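# Slide red block from under cabinet onto teal square

## Task

Bring the red block out from beneath the cabinet and set it on the teal square so it sits entirely within the square's edges, flat on the table, and stays there without the robot holding it; the cabinet must finish in its original spot, neither rotated nor tipped over.

## Robot and tools

Robot: two six-joint arms, left_arm and right_arm, each with a parallel gripper. Joint order for every row and every per-joint list: waist, shoulder, elbow, forearm roll, wrist pitch, wrist roll. The shoulder sign is flipped relative to the URDF, in what you send and in what comes back. Stated ranges (URDF signs, radians): waist -6.283 to 6.283, shoulder -2.304 to 2.304, elbow -4.224 to 0.061, forearm roll -6.283 to 6.283, wrist pitch -2.164 to 2.164, wrist roll -6.283 to 6.283. True ends may differ by about 0.010 rad.

Scene frame: origin on the tabletop midway between the arms, +x out across the table, +z up, left_arm on the +y side. The arm names do not indicate image sides. Gripper fingers point along the gripper's +z and spread along its y. The reported end_effector_position is the spot between the pads when closed, roughly 2 cm short of the fingertips; closing pushes the tips about 10 mm further along +z. Reported hand positions get less accurate at long reach.

Row format (both tools): one flat list of 14 numbers covering both arms: left_arm's 6 joint values then its opening, then right_arm's 6 joint values then its opening. Always send all 14 even if one arm stays still. Joint values are scaled offsets, not poses: 1.0 equals 2.036 rad, allowed range -1 to 1. Opening is absolute: +1 fully open, -1 closed.

execute_actions(actions): a list of actions; each action is a list of up to 15 rows, one row per 1/30 s step; fewer rows means the last row repeats to fill 15 steps (0.5 s). Joint offsets in every row are measured from the joint angles at the beginning of that action (for the first action, the last reported angles), not from the previous row. An action that would push a joint more than 0.010 rad beyond its range is rejected for both arms; a malformed action, or a first action failing that check, rejects the whole call. A joint asked past its true end, moving outward, stops at the end and the result may say "joint sent to its limit". An empty list just returns state and images.

move(target, speed, blocking): target is one 14-number row; its joint numbers are offsets from the "Joint positions" in the latest result that listed them, not from where the arm is when the move begins. Opening values are applied at the start. All joints travel in sync, so the hand traces a curve, not a line; paths last 0.5 to 10 s and ignore obstacles and the other arm. speed is the peak rad/s of the joint with the longest travel, 0.01 to 2, default 0.5. blocking=false returns after 0.5 s while motion continues; then only wait or stop are accepted until a result shows the move ended. The result adds a "move:" line: the ending (done, off_target, moving, held, fault), limits=held or limits=none, and each arm's joint farthest from target. Faster contact hits harder; aiming further past a contact presses harder.

wait(seconds): 0 to 10; the arms keep their last command; returns early if a running move ends. stop(): brakes a running move; needs stopping room. zoom_image(camera, region): camera is one of cam_head_left, cam_head_right, cam_high, cam_low, cam_left_wrist, cam_right_wrist; region is [x0, y0, x1, y1] in pixels, top-left origin, at most 504 by 504. All images are 504x504. Calibration (intrinsics and T_world_to_cam in the frame above) is provided and may be off by a few degrees and millimetres. finished_scene(scene): pass the current scene's number; irreversible; the block must already rest in place unaided.

Result contents: per arm, end_effector_position (m), end_effector_quat_wxyz, linear and angular velocities; Joint positions and Joint velocities (six joints in rad, then pad gap in m, 0.084 m when open); Joint targets (angles currently being driven toward); grip_measured (opening on the command scale); step readings for execute_actions calls, with HELD marking arms whose row was held back; "joint command not followed" when the clearance check altered targets; MOTOR HOT from 65 °C, OVER-TEMPERATURE FAULT at 80 °C.

Motion limits: joint targets move at most 3.14 rad/s, reach that speed in 0.16 s, stay within 0.623 rad of the measured angle, and are scaled back if they would place the hand over 70 mm from its measured spot, so big changes take several actions; finish unfinished motion with new commands. To hold something, keep commanding an opening well below grip_measured (about 24 N per pad max).

Avoid: arms colliding or pressing each other, heavy contact that hits a joint load limit (waist and shoulder 53.4, elbow 44.5, forearm roll 24, wrist pitch and roll 16.9 N m) which triggers a torque fault and a 10 s hold, tipping or shifting the cabinet, knocking anything off the table, dropping or flinging the block, and leaving it tilted or on its side. Brief outside tugs or pushes may occur. Quick, smooth motion with little effort is preferred.

Each tool is called as name(argument=value, ...) on one line, values as JSON.

## Session

I'll start by looking at the scene.

execute_actions(actions=[])

Scene clock: 0.00 s.
left_arm: end_effector_position=(+0.8524, -0.1577, +0.2543) grip_measured=+1.00 end_effector_quat_wxyz=(+0.310, +0.760, +0.057, +0.569) end_effector_velocity=(-0.000, -0.000, +0.000) end_effector_angular_velocity=(-0.000, -0.001, -0.000) | right_arm: end_effector_position=(+0.5317, -0.1918, +0.2805) grip_measured=+1.00 end_effector_quat_wxyz=(-0.230, +0.733, +0.085, +0.634) end_effector_velocity=(-0.000, +0.000, -0.000) end_effector_angular_velocity=(-0.001, +0.001, +0.001)
Joint names: [waist, shoulder, elbow, forearm roll, wrist pitch, wrist roll]
Joint positions: left_arm=[-0.499  1.28  -2.096 -0.228  0.604 -0.406  0.084] | right_arm=[ 0.534  0.41  -0.454  0.055  1.437  0.231  0.084]
Joint velocities: left_arm=[-0.001  0.    -0.    -0.     0.     0.     0.   ] | right_arm=[-0.     0.     0.    -0.001 -0.    -0.    -0.   ]
Joint targets: left_arm=[-0.499 1.280 -2.096 -0.228 0.604 -0.406] | right_arm=[0.534 0.410 -0.454 0.055 1.437 0.231]

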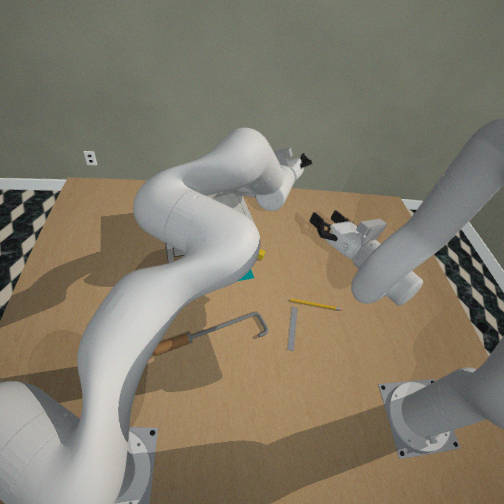

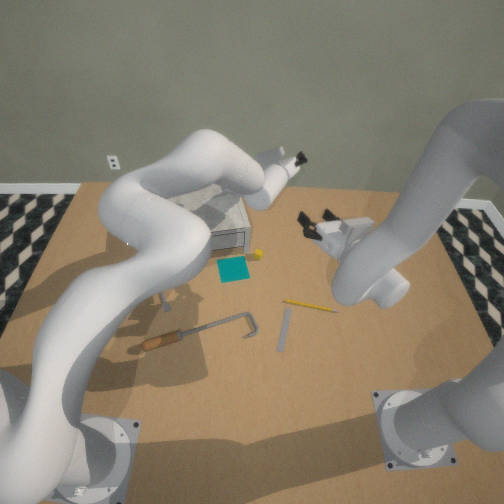

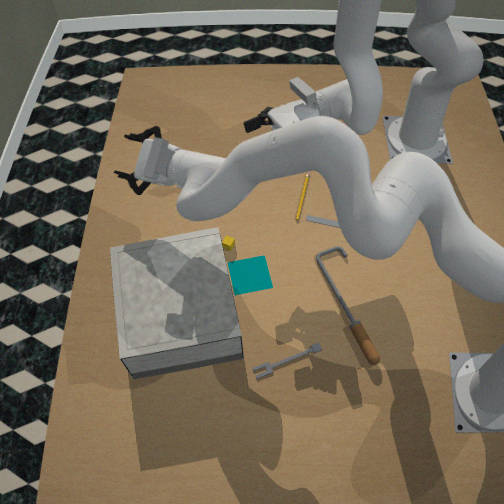

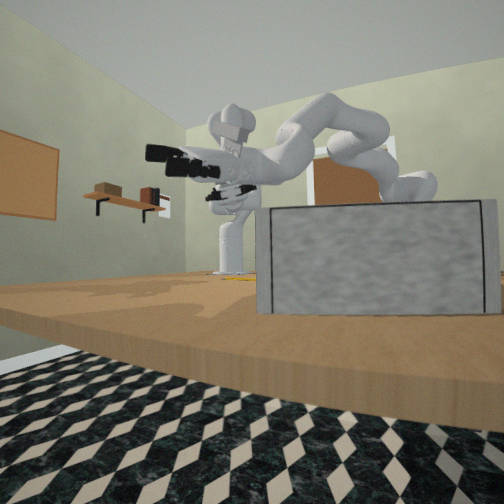

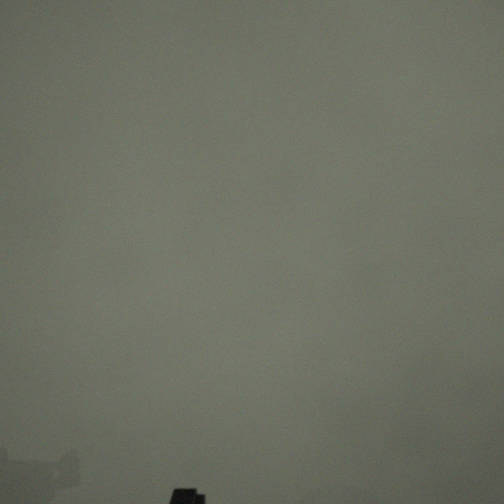

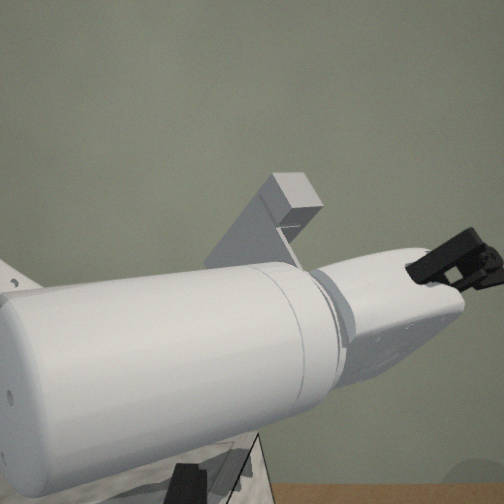

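zoom_image(camera="cam_high", region=[90, 200, 400, 420])

zoom_image(camera="cam_head_right", region=[120, 180, 360, 380])

Region (90, 200, 400, 420) of cam_high's 504x504 image, scaled by 1.626, with more detail than that image has; it fills the top 358 rows of this view, and the rest is white.

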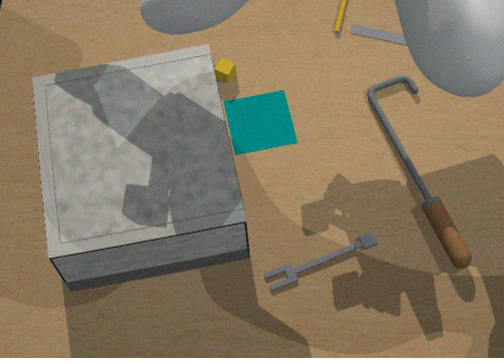

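Region (120, 180, 360, 380) of cam_head_right's 504x504 image, scaled by 2.100, with more detail than that image has.

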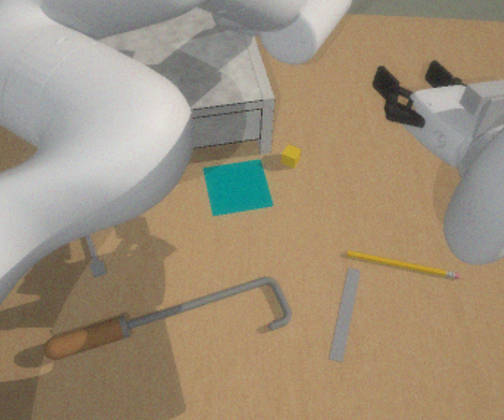

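move(target=[0.442,0,0,0,0,0,1,-0.442,0,0,0,0,0,1], speed=0.6)

Scene clock: 38.90 s.
left_arm: end_effector_position=(+0.9195, +0.7321, +0.2543) grip_measured=+1.00 end_effector_quat_wxyz=(+0.032, +0.659, +0.381, +0.647) end_effector_velocity=(-0.001, +0.003, +0.000) end_effector_angular_velocity=(+0.001, -0.000, +0.003) | right_arm: end_effector_position=(+0.5541, -0.6846, +0.2805) grip_measured=+1.00 end_effector_quat_wxyz=(+0.068, +0.697, -0.242, +0.671) end_effector_velocity=(-0.000, +0.000, -0.001) end_effector_angular_velocity=(+0.001, +0.001, +0.000)
Joint names: [waist, shoulder, elbow, forearm roll, wrist pitch, wrist roll]
Joint positions: left_arm=[ 0.4    1.28  -2.096 -0.228  0.604 -0.406  0.084] | right_arm=[-0.366  0.41  -0.454  0.055  1.437  0.231  0.084]
Joint velocities: left_arm=[ 0.003  0.    -0.     0.001  0.001 -0.     0.   ] | right_arm=[ 0.     0.001  0.    -0.    -0.     0.001  0.   ]
Joint targets: left_arm=[0.401 1.280 -2.096 -0.228 0.604 -0.406] | right_arm=[-0.366 0.410 -0.454 0.055 1.437 0.231]
move: done; limits=none; left_arm: farthest joint: the waist, 0.001 radians from its target (0.900 radians at the start); right_arm: farthest joint: the waist, 0.000 radians from its target (0.900 radians at the start)
camera_calibration (this result's frames):
cam_left_wrist: T_world_to_cam=[[0.44511, -0.726533, 0.523476, 0.0232554], [0.127563, -0.527172, -0.840129, 0.546706], [0.886343, 0.440726, -0.14197, -0.972496], [0, 0, 0, 1]] pos_world=[0.781874, 0.733708, 0.309064]
cam_right_wrist: T_world_to_cam=[[-0.434588, -0.872664, -0.222689, -0.26], [-0.00470637, 0.249456, -0.968375, 0.511255], [0.900617, -0.419796, -0.112518, -0.623788], [0, 0, 0, 1]] pos_world=[0.451207, -0.616292, 0.367]

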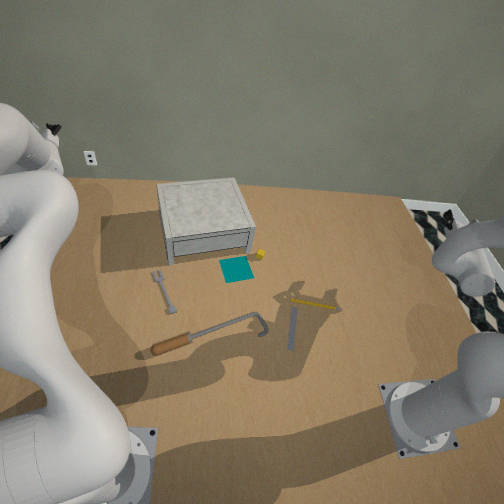

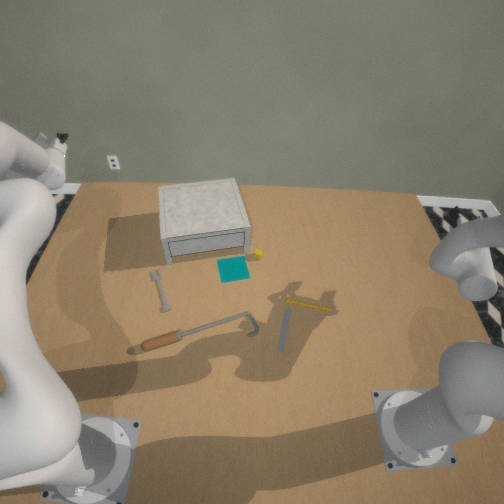

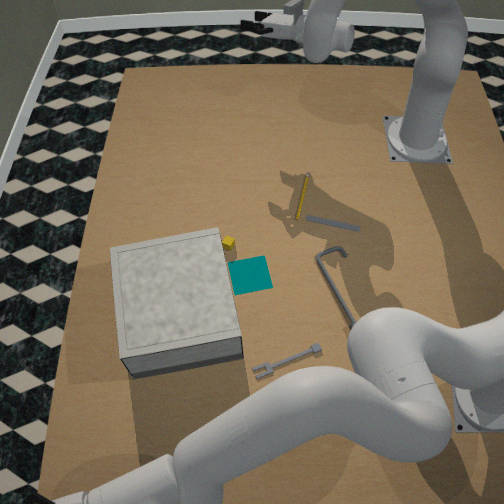

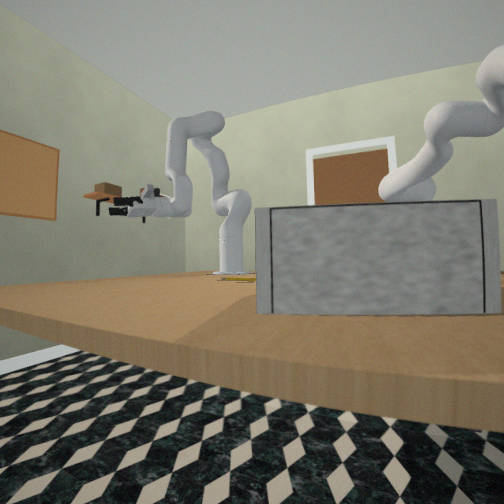

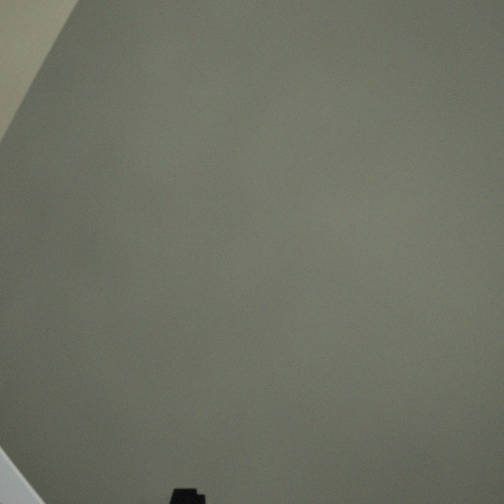

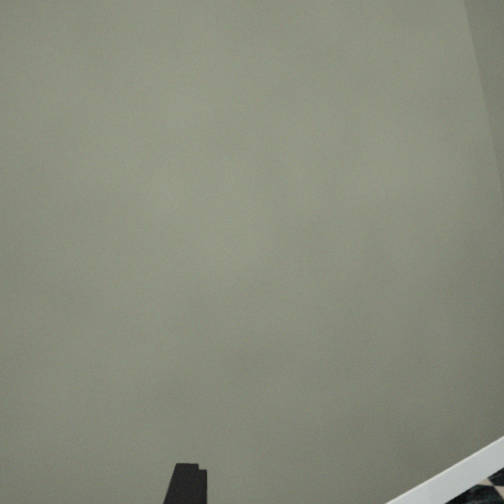

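zoom_image(camera="cam_head_left", region=[140, 170, 290, 320])

zoom_image(camera="cam_head_left", region=[130, 260, 350, 380])

zoom_image(camera="cam_low", region=[200, 180, 504, 330])

Region (140, 170, 290, 320) of cam_head_left's 504x504 image, scaled by 3.360, with more detail than that image has.

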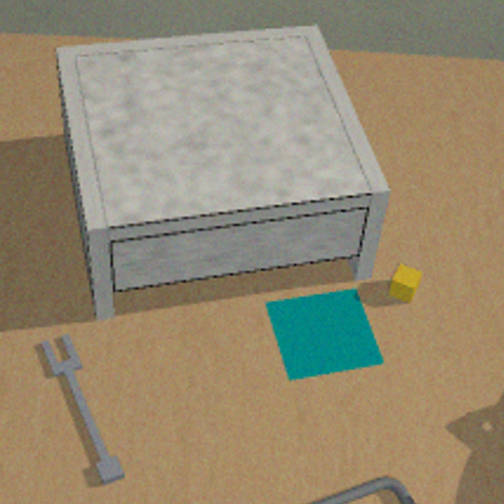

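Region (130, 260, 350, 380) of cam_head_left's 504x504 image, scaled by 2.291, with more detail than that image has; it fills the top 275 rows of this view, and the rest is white.

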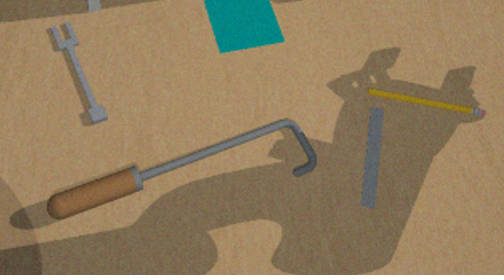

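Region (200, 180, 504, 330) of cam_low's 504x504 image, scaled by 1.658, with more detail than that image has; it fills the top 249 rows of this view, and the rest is white.

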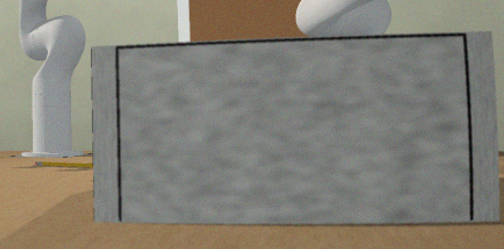

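move(target=[-0.3635,-0.6198,0.7861,0.112,-0.5311,-0.9587,1,0.5894,0.0982,-0.0491,0.2456,0.0737,-0.9823,-1], speed=0.9)

Scene clock: 92.73 s.
left_arm: end_effector_position=(+0.2746, +0.2268, +0.2002) grip_measured=+1.00 end_effector_quat_wxyz=(+0.001, +0.556, +0.831, +0.000) end_effector_velocity=(-0.002, -0.000, +0.000) end_effector_angular_velocity=(+0.001, +0.001, -0.002) | right_arm: end_effector_position=(+0.5071, -0.1428, +0.2421) grip_measured=-1.00 end_effector_quat_wxyz=(+0.483, +0.369, +0.616, +0.501) end_effector_velocity=(-0.001, +0.001, +0.000) end_effector_angular_velocity=(-0.002, -0.001, +0.002)
Joint names: [waist, shoulder, elbow, forearm roll, wrist pitch, wrist roll]
Joint positions: left_arm=[-0.34   0.018 -0.496 -0.    -0.477 -2.358  0.084] | right_arm=[ 0.834  0.61  -0.554  0.555  1.587 -1.769  0.   ]
Joint velocities: left_arm=[-0.003 -0.003  0.003  0.    -0.001 -0.002  0.   ] | right_arm=[ 0.002 -0.001  0.     0.001  0.    -0.002  0.   ]
Joint targets: left_arm=[-0.340 0.018 -0.496 -0.000 -0.477 -2.358] | right_arm=[0.834 0.610 -0.554 0.555 1.587 -1.769]
move: done; limits=none; left_arm: farthest joint: the elbow, 0.001 radians from its target (1.600 radians at the start); right_arm: farthest joint: the waist, 0.000 radians from its target (1.199 radians at the start)
camera_calibration (this result's frames):
cam_left_wrist: T_world_to_cam=[[0.931359, 0.363473, 0.021384, -0.308655], [0.363706, -0.931479, -0.00807433, 0.177464], [0.0169839, 0.0152976, -0.999739, 0.321019], [0, 0, 0, 1]] pos_world=[0.217472, 0.272581, 0.328968]
cam_right_wrist: T_world_to_cam=[[-0.0359779, 0.231214, 0.972237, -0.150022], [0.239365, -0.942555, 0.233013, -0.246162], [0.970263, 0.241103, -0.0214333, -0.321369], [0, 0, 0, 1]] pos_world=[0.365337, -0.119851, 0.196328]

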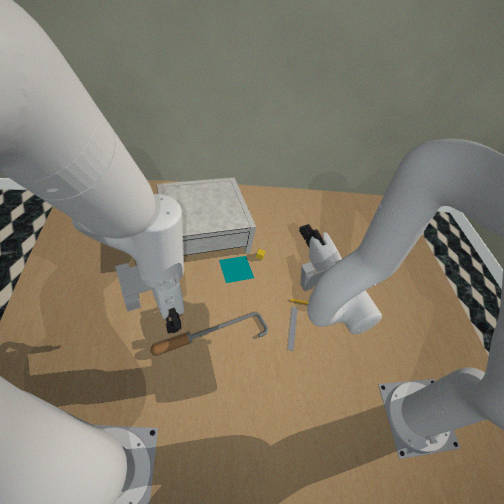

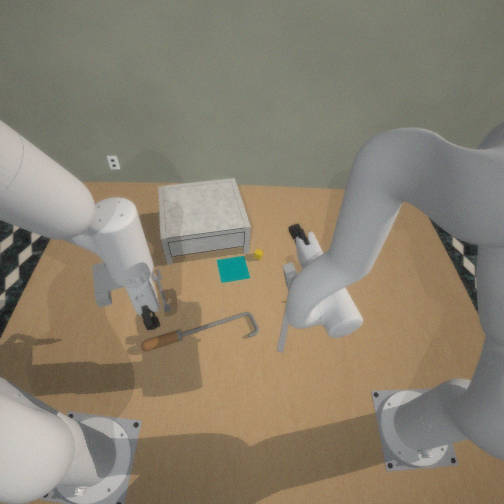

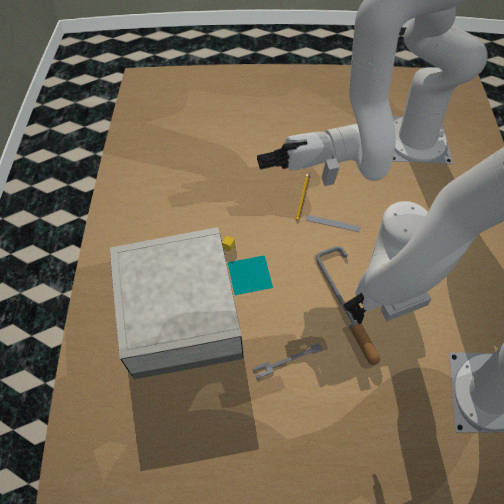

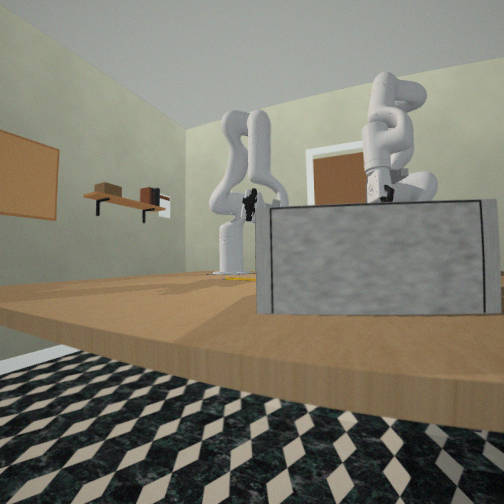

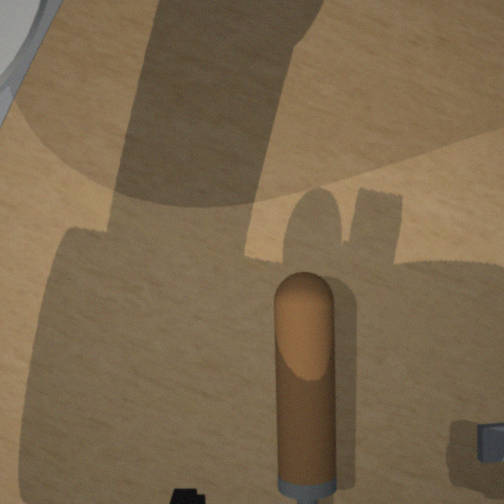

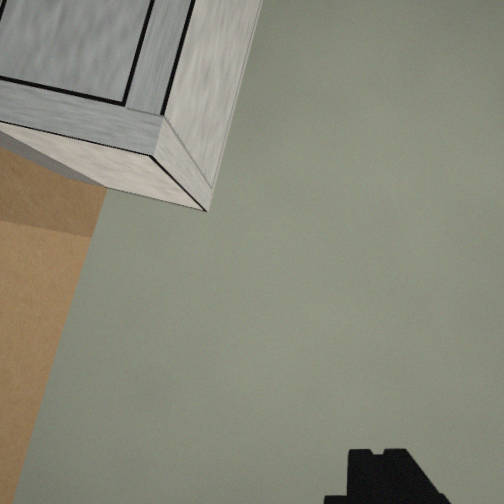

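move(target=[-0.0013,0.1827,0.0065,0,0.1886,-0.0022,1,0.211,0.1848,-0.0667,0.1007,0.0737,-0.5742,-1], speed=0.8)

Scene clock: 99.63 s.
left_arm: end_effector_position=(+0.2748, +0.2258, +0.0700) grip_measured=+1.00 end_effector_quat_wxyz=(+0.000, +0.555, +0.832, -0.000) end_effector_velocity=(-0.000, +0.000, -0.000) end_effector_angular_velocity=(-0.000, -0.000, +0.000) | right_arm: end_effector_position=(+0.3561, -0.0180, +0.1156) grip_measured=-1.00 end_effector_quat_wxyz=(+0.667, -0.179, +0.702, +0.171) end_effector_velocity=(-0.000, -0.000, -0.000) end_effector_angular_velocity=(-0.003, -0.001, -0.001)
Joint names: [waist, shoulder, elbow, forearm roll, wrist pitch, wrist roll]
Joint positions: left_arm=[-0.342  0.39  -0.483 -0.    -0.093 -2.362  0.084] | right_arm=[ 1.263  0.986 -0.689  0.76   1.737 -2.937  0.   ]
Joint velocities: left_arm=[ 0.     0.001  0.001  0.     0.002 -0.    -0.   ] | right_arm=[ 0.001  0.001 -0.     0.001 -0.    -0.002  0.   ]
Joint targets: left_arm=[-0.342 0.390 -0.483 -0.000 -0.093 -2.362] | right_arm=[1.263 0.986 -0.689 0.760 1.737 -2.937]
move: done; limits=none; left_arm: farthest joint: the waist, 0.000 radians from its target (0.003 radians at the start); right_arm: farthest joint: the wrist roll, 0.001 radians from its target (1.169 radians at the start)
camera_calibration (this result's frames):
cam_left_wrist: T_world_to_cam=[[0.930697, 0.365207, 0.0206771, -0.30591], [0.365443, -0.930791, -0.0089313, 0.174759], [0.0159843, 0.0158686, -0.999746, 0.191006], [0, 0, 0, 1]] pos_world=[0.217792, 0.271353, 0.198844]
cam_right_wrist: T_world_to_cam=[[-0.484302, 0.874883, -0.00568461, 0.223017], [0.0227224, 0.019073, 0.99956, -0.0570869], [0.874606, 0.483959, -0.0291165, -0.168285], [0, 0, 0, 1]] pos_world=[0.256488, -0.112581, 0.0534296]

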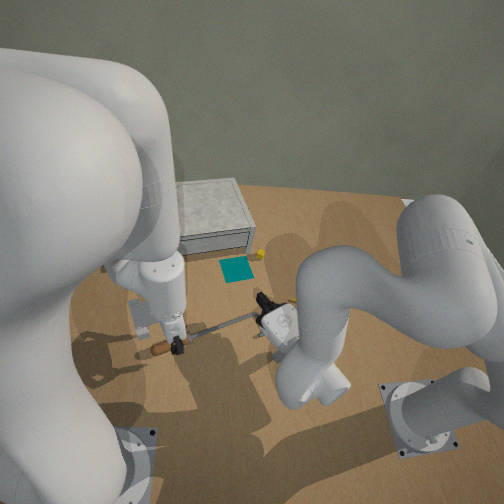

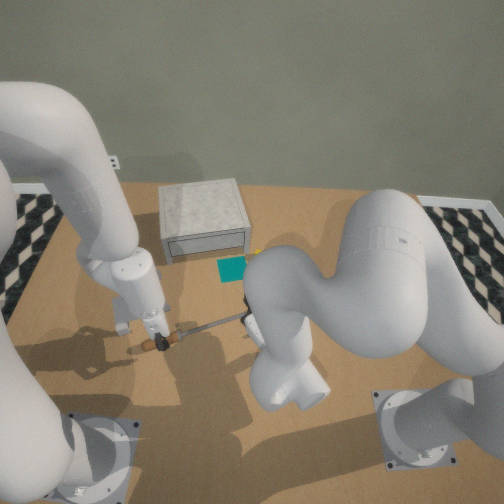

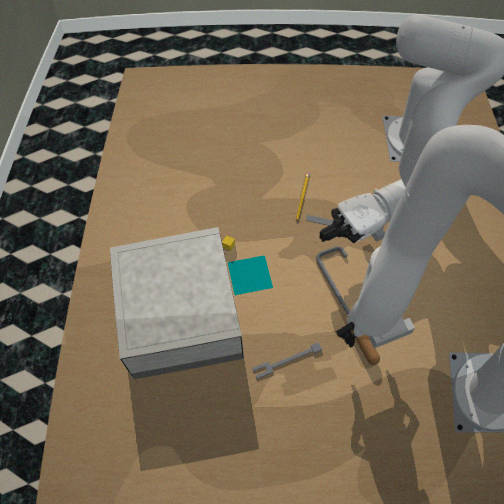

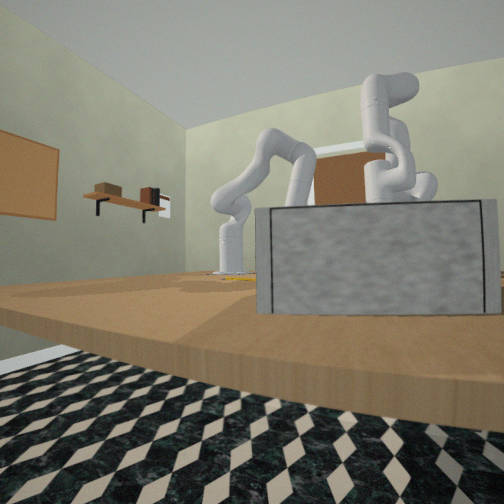

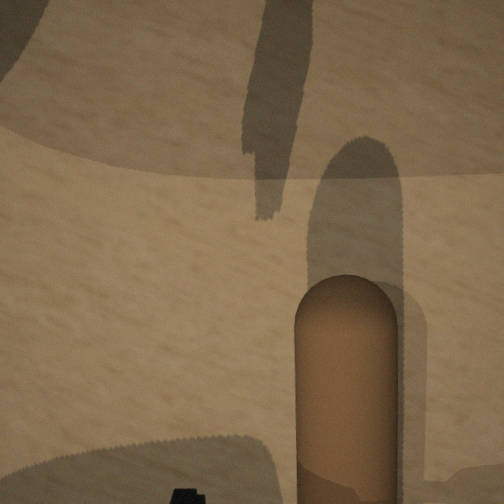

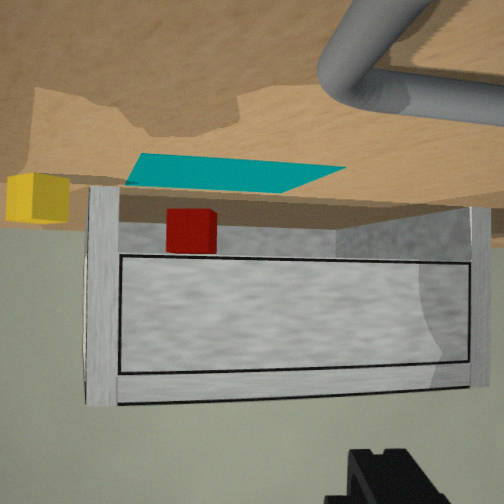

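zoom_image(camera="cam_right_wrist", region=[70, 140, 270, 280])

zoom_image(camera="cam_right_wrist", region=[260, 140, 504, 280])

Region (70, 140, 270, 280) of cam_right_wrist's 504x504 image, scaled by 2.520, with more detail than that image has; it fills the top 353 rows of this view, and the rest is white.

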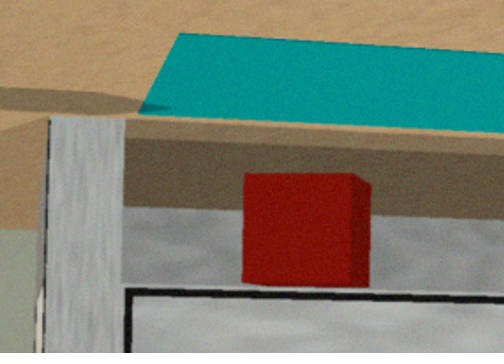

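Region (260, 140, 504, 280) of cam_right_wrist's 504x504 image, scaled by 2.066, with more detail than that image has; it fills the top 289 rows of this view, and the rest is white.

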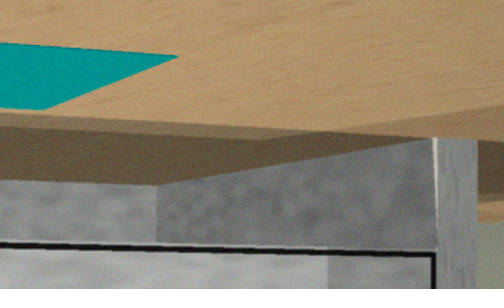

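move(target=[-0.0123,0.076,-0.0199,0,0.056,-0.0123,0.2,-0.2183,0.048,0.0462,-0.2084,0.132,0.7473,-1], speed=0.9)

Scene clock: 145.90 s.
left_arm: end_effector_position=(+0.2768, +0.2157, +0.0240) grip_measured=+0.19 end_effector_quat_wxyz=(-0.000, +0.555, +0.832, -0.000) end_effector_velocity=(+0.000, +0.000, -0.000) end_effector_angular_velocity=(-0.000, -0.000, +0.000) | right_arm: end_effector_position=(+0.4395, -0.1446, +0.0927) grip_measured=-1.00 end_effector_quat_wxyz=(+0.356, +0.366, +0.617, +0.599) end_effector_velocity=(+0.000, -0.000, -0.000) end_effector_angular_velocity=(+0.002, +0.002, -0.000)
Joint names: [waist, shoulder, elbow, forearm roll, wrist pitch, wrist roll]
Joint positions: left_arm=[-0.367  0.545 -0.524 -0.     0.021 -2.387  0.052] | right_arm=[ 0.819  1.084 -0.595  0.336  2.006 -1.416  0.   ]
Joint velocities: left_arm=[0.001 0.    0.    0.    0.001 0.    0.   ] | right_arm=[-0.001 -0.     0.    -0.001 -0.001  0.002  0.   ]
Joint targets: left_arm=[-0.367 0.545 -0.524 -0.000 0.021 -2.387] | right_arm=[0.819 1.084 -0.595 0.336 2.006 -1.416]
move: done; limits=none; left_arm: farthest joint: the waist, 0.000 radians from its target (0.025 radians at the start); right_arm: farthest joint: the waist, 0.000 radians from its target (0.445 radians at the start)
camera_calibration (this result's frames):
cam_left_wrist: T_world_to_cam=[[0.930697, 0.365213, 0.0205805, -0.303043], [0.365449, -0.930787, -0.00908226, 0.164239], [0.0158391, 0.0159739, -0.999747, 0.145164], [0, 0, 0, 1]] pos_world=[0.219721, 0.261228, 0.152856]
cam_right_wrist: T_world_to_cam=[[0.0174338, 0.0186635, 0.999674, -0.0635408], [0.460589, -0.887572, 0.00853814, -0.265327], [0.887442, 0.46029, -0.02407, -0.190183], [0, 0, 0, 1]] pos_world=[0.292091, -0.146772, 0.0612077]

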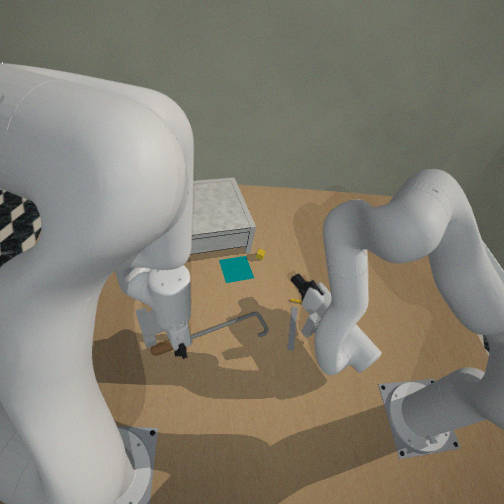

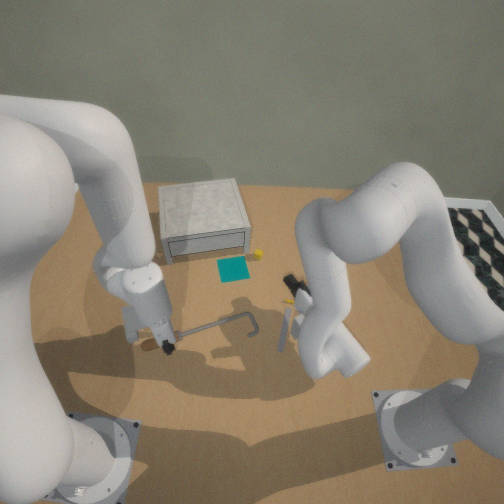

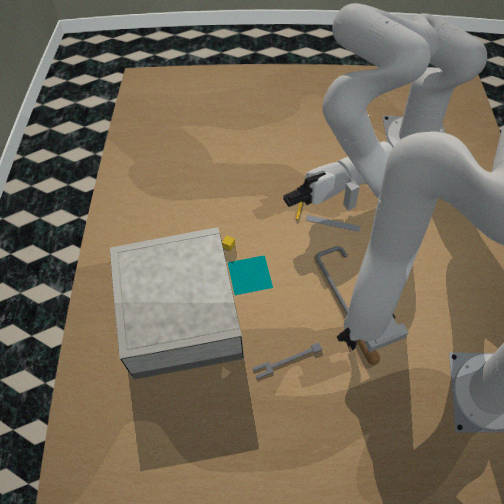

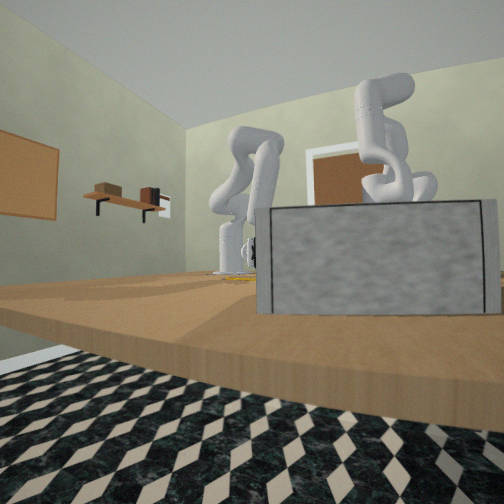

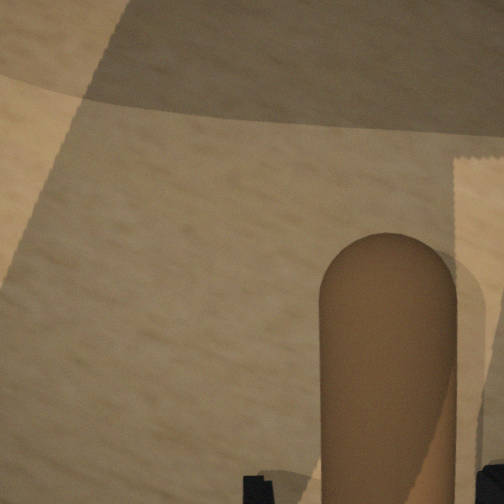

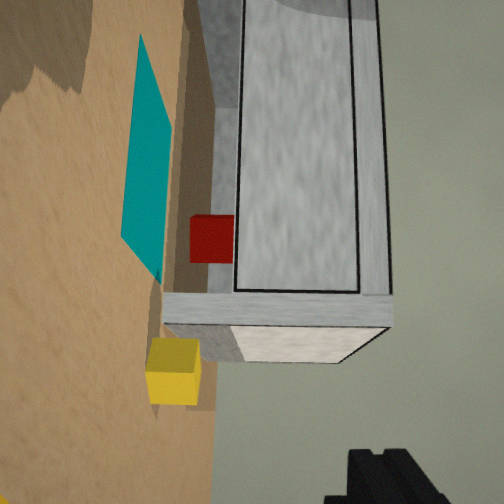

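execute_actions(actions=[[[0,0,0,0,0,0,0.15,0,0,0,0,0,0,-1],[0,0,0,0,0,0,0.1,0,0,0,0,0,0,-1],[0,0,0,0,0,0,0.05,0,0,0,0,0,0,-1],[0,0,0,0,0,0,0.0,0,0,0,0,0,0,-1],[0,0,0,0,0,0,-0.05,0,0,0,0,0,0,-1],[0,0,0,0,0,0,-0.1,0,0,0,0,0,0,-1],[0,0,0,0,0,0,-0.14,0,0,0,0,0,0,-1],[0,0,0,0,0,0,-0.18,0,0,0,0,0,0,-1],[0,0,0,0,0,0,-0.21,0,0,0,0,0,0,-1],[0,0,0,0,0,0,-0.24,0,0,0,0,0,0,-1],[0,0,0,0,0,0,-0.27,0,0,0,0,0,0,-1],[0,0,0,0,0,0,-0.3,0,0,0,0,0,0,-1],[0,0,0,0,0,0,-0.33,0,0,0,0,0,0,-1],[0,0,0,0,0,0,-0.36,0,0,0,0,0,0,-1],[0,0,0,0,0,0,-0.39,0,0,0,0,0,0,-1]],[[0,0,0,0,0,0,-0.42,0,0,0,0,0,0,-1],[0,0,0,0,0,0,-0.45,0,0,0,0,0,0,-1],[0,0,0,0,0,0,-0.48,0,0,0,0,0,0,-1],[0,0,0,0,0,0,-0.52,0,0,0,0,0,0,-1],[0,0,0,0,0,0,-0.56,0,0,0,0,0,0,-1],[0,0,0,0,0,0,-0.6,0,0,0,0,0,0,-1],[0,0,0,0,0,0,-0.65,0,0,0,0,0,0,-1],[0,0,0,0,0,0,-0.7,0,0,0,0,0,0,-1],[0,0,0,0,0,0,-0.75,0,0,0,0,0,0,-1],[0,0,0,0,0,0,-0.8,0,0,0,0,0,0,-1],[0,0,0,0,0,0,-0.85,0,0,0,0,0,0,-1],[0,0,0,0,0,0,-0.9,0,0,0,0,0,0,-1],[0,0,0,0,0,0,-0.95,0,0,0,0,0,0,-1],[0,0,0,0,0,0,-1,0,0,0,0,0,0,-1]]])

Scene clock: 151.60 s.
left_arm: end_effector_position=(+0.2769, +0.2156, +0.0240) grip_measured=-0.32 end_effector_quat_wxyz=(+0.000, +0.555, +0.832, +0.000) end_effector_velocity=(-0.000, +0.000, -0.000) end_effector_angular_velocity=(+0.000, +0.001, +0.001) | right_arm: end_effector_position=(+0.4395, -0.1446, +0.0927) grip_measured=-1.00 end_effector_quat_wxyz=(+0.356, +0.366, +0.617, +0.599) end_effector_velocity=(+0.000, +0.000, +0.000) end_effector_angular_velocity=(+0.000, -0.000, +0.000)
Joint names: [waist, shoulder, elbow, forearm roll, wrist pitch, wrist roll]
Joint positions: left_arm=[-0.367  0.545 -0.524 -0.     0.021 -2.387  0.03 ] | right_arm=[ 0.819  1.084 -0.595  0.336  2.006 -1.416  0.   ]
Joint velocities: left_arm=[ 0.001  0.    -0.    -0.    -0.    -0.    -0.   ] | right_arm=[-0.  0. -0. -0.  0.  0.  0.]
Joint targets: left_arm=[-0.367 0.545 -0.524 -0.000 0.021 -2.387] | right_arm=[0.819 1.084 -0.595 0.336 2.006 -1.416]
Step readings (joint positions; steps 1 to 15: 1st action; 16 to 30: 2nd action):
0: left_arm=[-0.367 0.545 -0.524 -0.000 0.021 -2.387] | right_arm=[0.819 1.084 -0.595 0.336 2.006 -1.416]
1: left_arm=[-0.367 0.545 -0.524 -0.000 0.021 -2.387] | right_arm=[0.819 1.084 -0.595 0.336 2.006 -1.416]
2: left_arm=[-0.367 0.545 -0.524 -0.000 0.021 -2.387] | right_arm=[0.819 1.084 -0.595 0.336 2.006 -1.416]
4: left_arm=[-0.367 0.545 -0.524 -0.000 0.021 -2.387] | right_arm=[0.819 1.084 -0.595 0.336 2.006 -1.416]
8: left_arm=[-0.367 0.545 -0.524 -0.000 0.021 -2.387] | right_arm=[0.819 1.084 -0.595 0.336 2.006 -1.416]
15: left_arm=[-0.367 0.545 -0.524 -0.000 0.021 -2.387] | right_arm=[0.819 1.084 -0.595 0.336 2.006 -1.416]
16: left_arm=[-0.367 0.545 -0.524 -0.000 0.021 -2.387] | right_arm=[0.819 1.084 -0.595 0.336 2.006 -1.416]
17: left_arm=[-0.367 0.545 -0.524 -0.000 0.021 -2.387] | right_arm=[0.819 1.084 -0.595 0.336 2.006 -1.416]
19: left_arm=[-0.367 0.545 -0.524 -0.000 0.021 -2.387] | right_arm=[0.819 1.084 -0.595 0.336 2.006 -1.416]
23: left_arm=[-0.367 0.545 -0.524 -0.000 0.021 -2.387] | right_arm=[0.819 1.084 -0.595 0.336 2.006 -1.416]
30: Joint positions above
camera_calibration (this result's frames):
cam_left_wrist: T_world_to_cam=[[0.930691, 0.365218, 0.0207464, -0.303124], [0.365454, -0.930787, -0.00891212, 0.164163], [0.0160556, 0.0158763, -0.999745, 0.145161], [0, 0, 0, 1]] pos_world=[0.21979, 0.261202, 0.152876]
cam_right_wrist: T_world_to_cam=[[0.0174351, 0.0186626, 0.999674, -0.0635412], [0.460589, -0.887573, 0.00853675, -0.265327], [0.887442, 0.46029, -0.0240707, -0.190183], [0, 0, 0, 1]] pos_world=[0.292091, -0.146772, 0.0612077]

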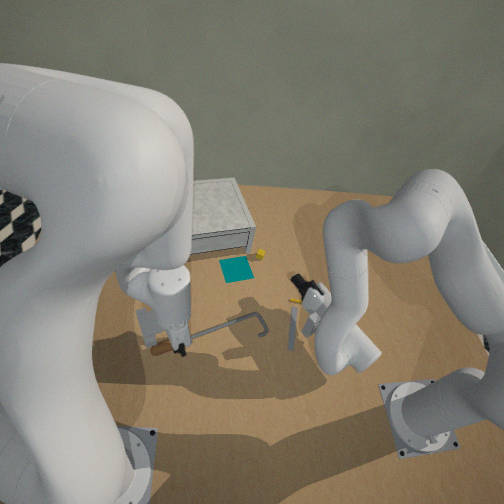

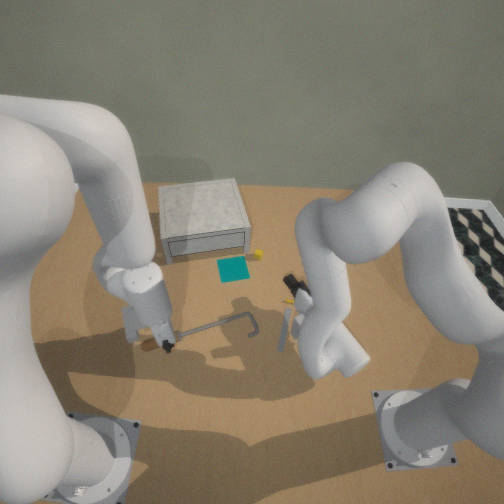

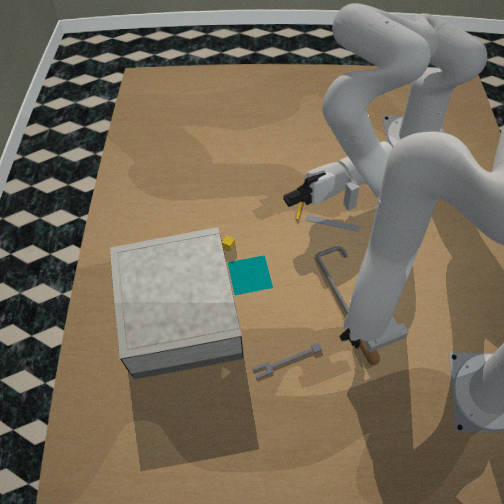

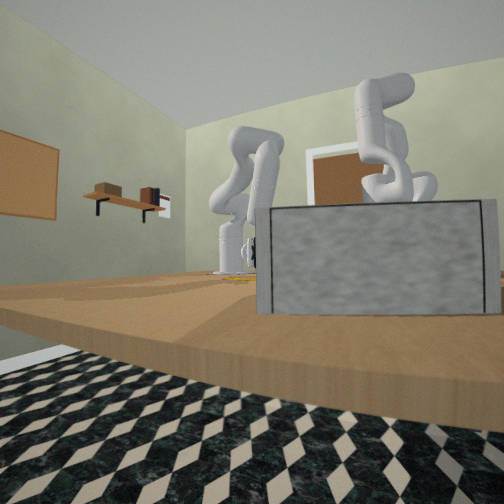

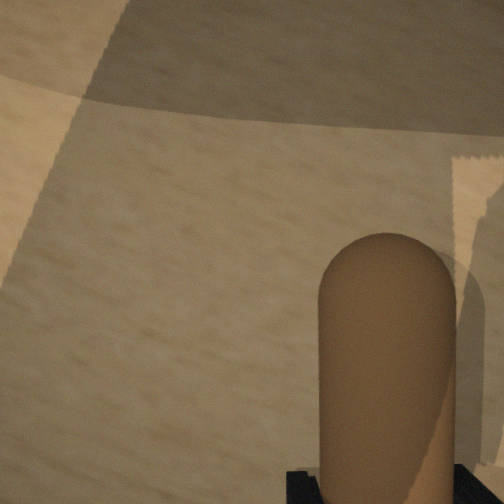

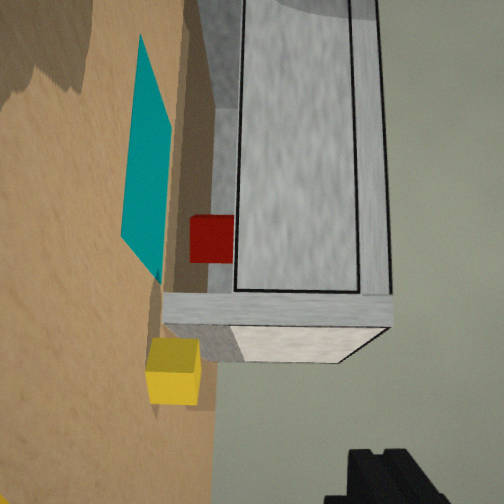

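zoom_image(camera="cam_head_right", region=[170, 295, 290, 355])

zoom_image(camera="cam_right_wrist", region=[110, 180, 270, 340])

Region (170, 295, 290, 355) of cam_head_right's 504x504 image, scaled by 4.200, with more detail than that image has.

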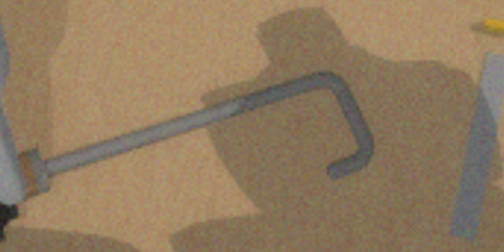

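Region (110, 180, 270, 340) of cam_right_wrist's 504x504 image, scaled by 3.150, with more detail than that image has.

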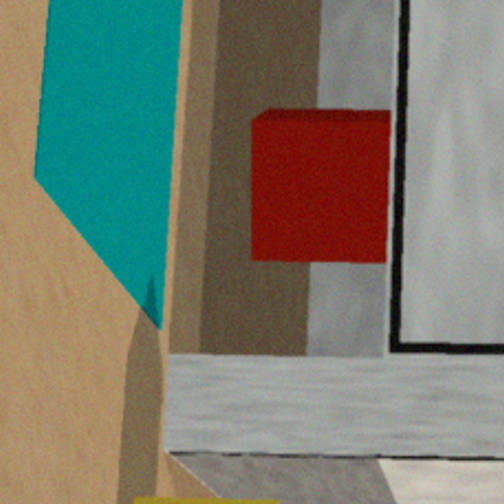

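move(target=[0,-0.0188,0.0037,0,-0.0151,0,-1,0,0,0,0,0,0,-1], speed=0.1)

Scene clock: 172.07 s.
left_arm: end_effector_position=(+0.2770, +0.2156, +0.0360) grip_measured=-0.32 end_effector_quat_wxyz=(+0.000, +0.555, +0.832, -0.000) end_effector_velocity=(+0.000, -0.001, +0.001) end_effector_angular_velocity=(-0.000, -0.001, -0.001) | right_arm: end_effector_position=(+0.4395, -0.1446, +0.0927) grip_measured=-1.00 end_effector_quat_wxyz=(+0.356, +0.366, +0.617, +0.599) end_effector_velocity=(-0.000, -0.000, -0.000) end_effector_angular_velocity=(-0.001, +0.002, -0.000)
Joint names: [waist, shoulder, elbow, forearm roll, wrist pitch, wrist roll]
Joint positions: left_arm=[-0.367  0.507 -0.516 -0.    -0.009 -2.387  0.03 ] | right_arm=[ 0.819  1.084 -0.595  0.336  2.006 -1.416  0.   ]
Joint velocities: left_arm=[-0.001 -0.002  0.     0.    -0.001 -0.     0.   ] | right_arm=[-0.    -0.     0.    -0.    -0.001 -0.     0.   ]
Joint targets: left_arm=[-0.367 0.506 -0.516 -0.000 -0.010 -2.387] | right_arm=[0.819 1.084 -0.595 0.336 2.006 -1.416]
move: done; limits=none; left_arm: farthest joint: the waist, 0.000 radians from its target (0.000 radians at the start); right_arm: farthest joint: the waist, 0.000 radians from its target (0.000 radians at the start)
camera_calibration (this result's frames):
cam_left_wrist: T_world_to_cam=[[0.930698, 0.365207, 0.0206226, -0.303466], [0.365443, -0.93079, -0.00902386, 0.16417], [0.0158998, 0.0159349, -0.999747, 0.157117], [0, 0, 0, 1]] pos_world=[0.219942, 0.261132, 0.164816]
cam_right_wrist: T_world_to_cam=[[0.0174353, 0.0186629, 0.999674, -0.0635412], [0.460589, -0.887573, 0.00853696, -0.265328], [0.887442, 0.46029, -0.0240711, -0.190183], [0, 0, 0, 1]] pos_world=[0.292091, -0.146772, 0.0612076]

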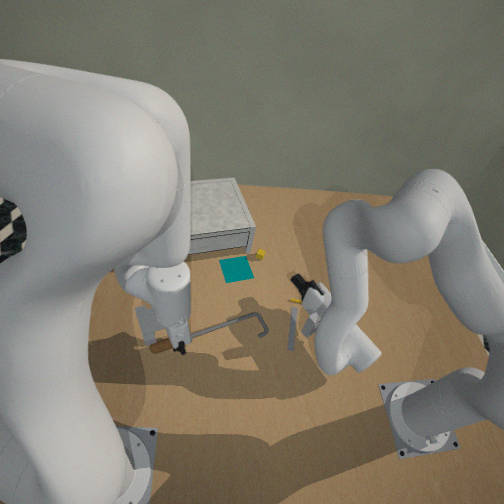

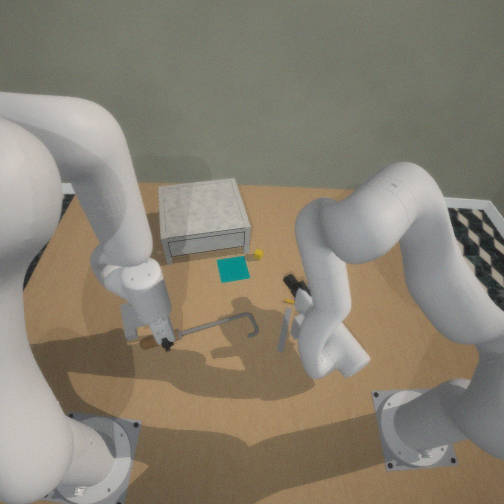

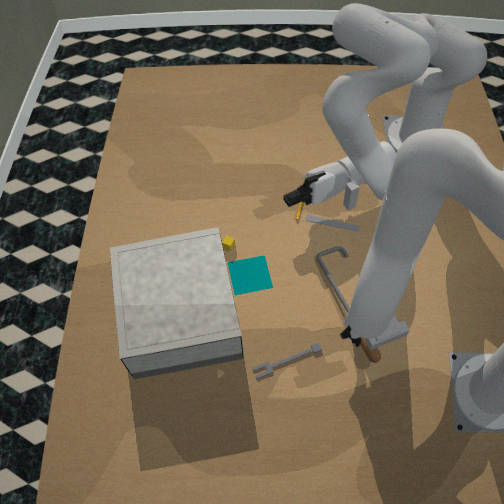

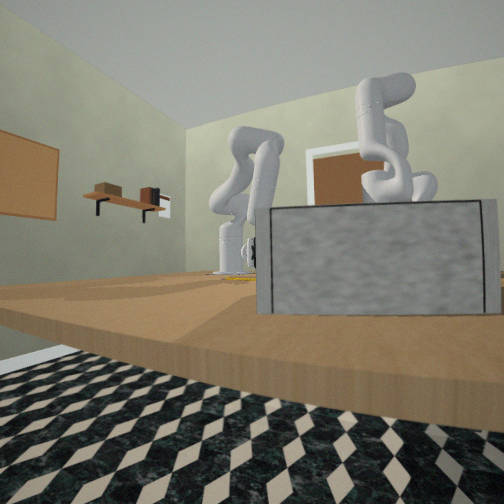

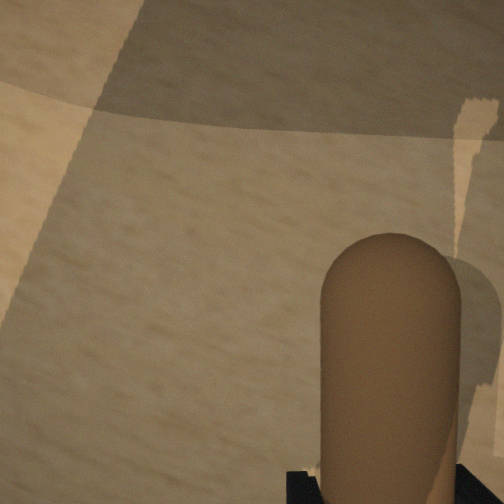

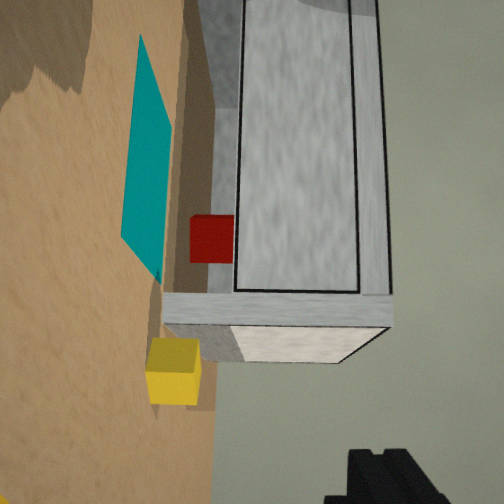

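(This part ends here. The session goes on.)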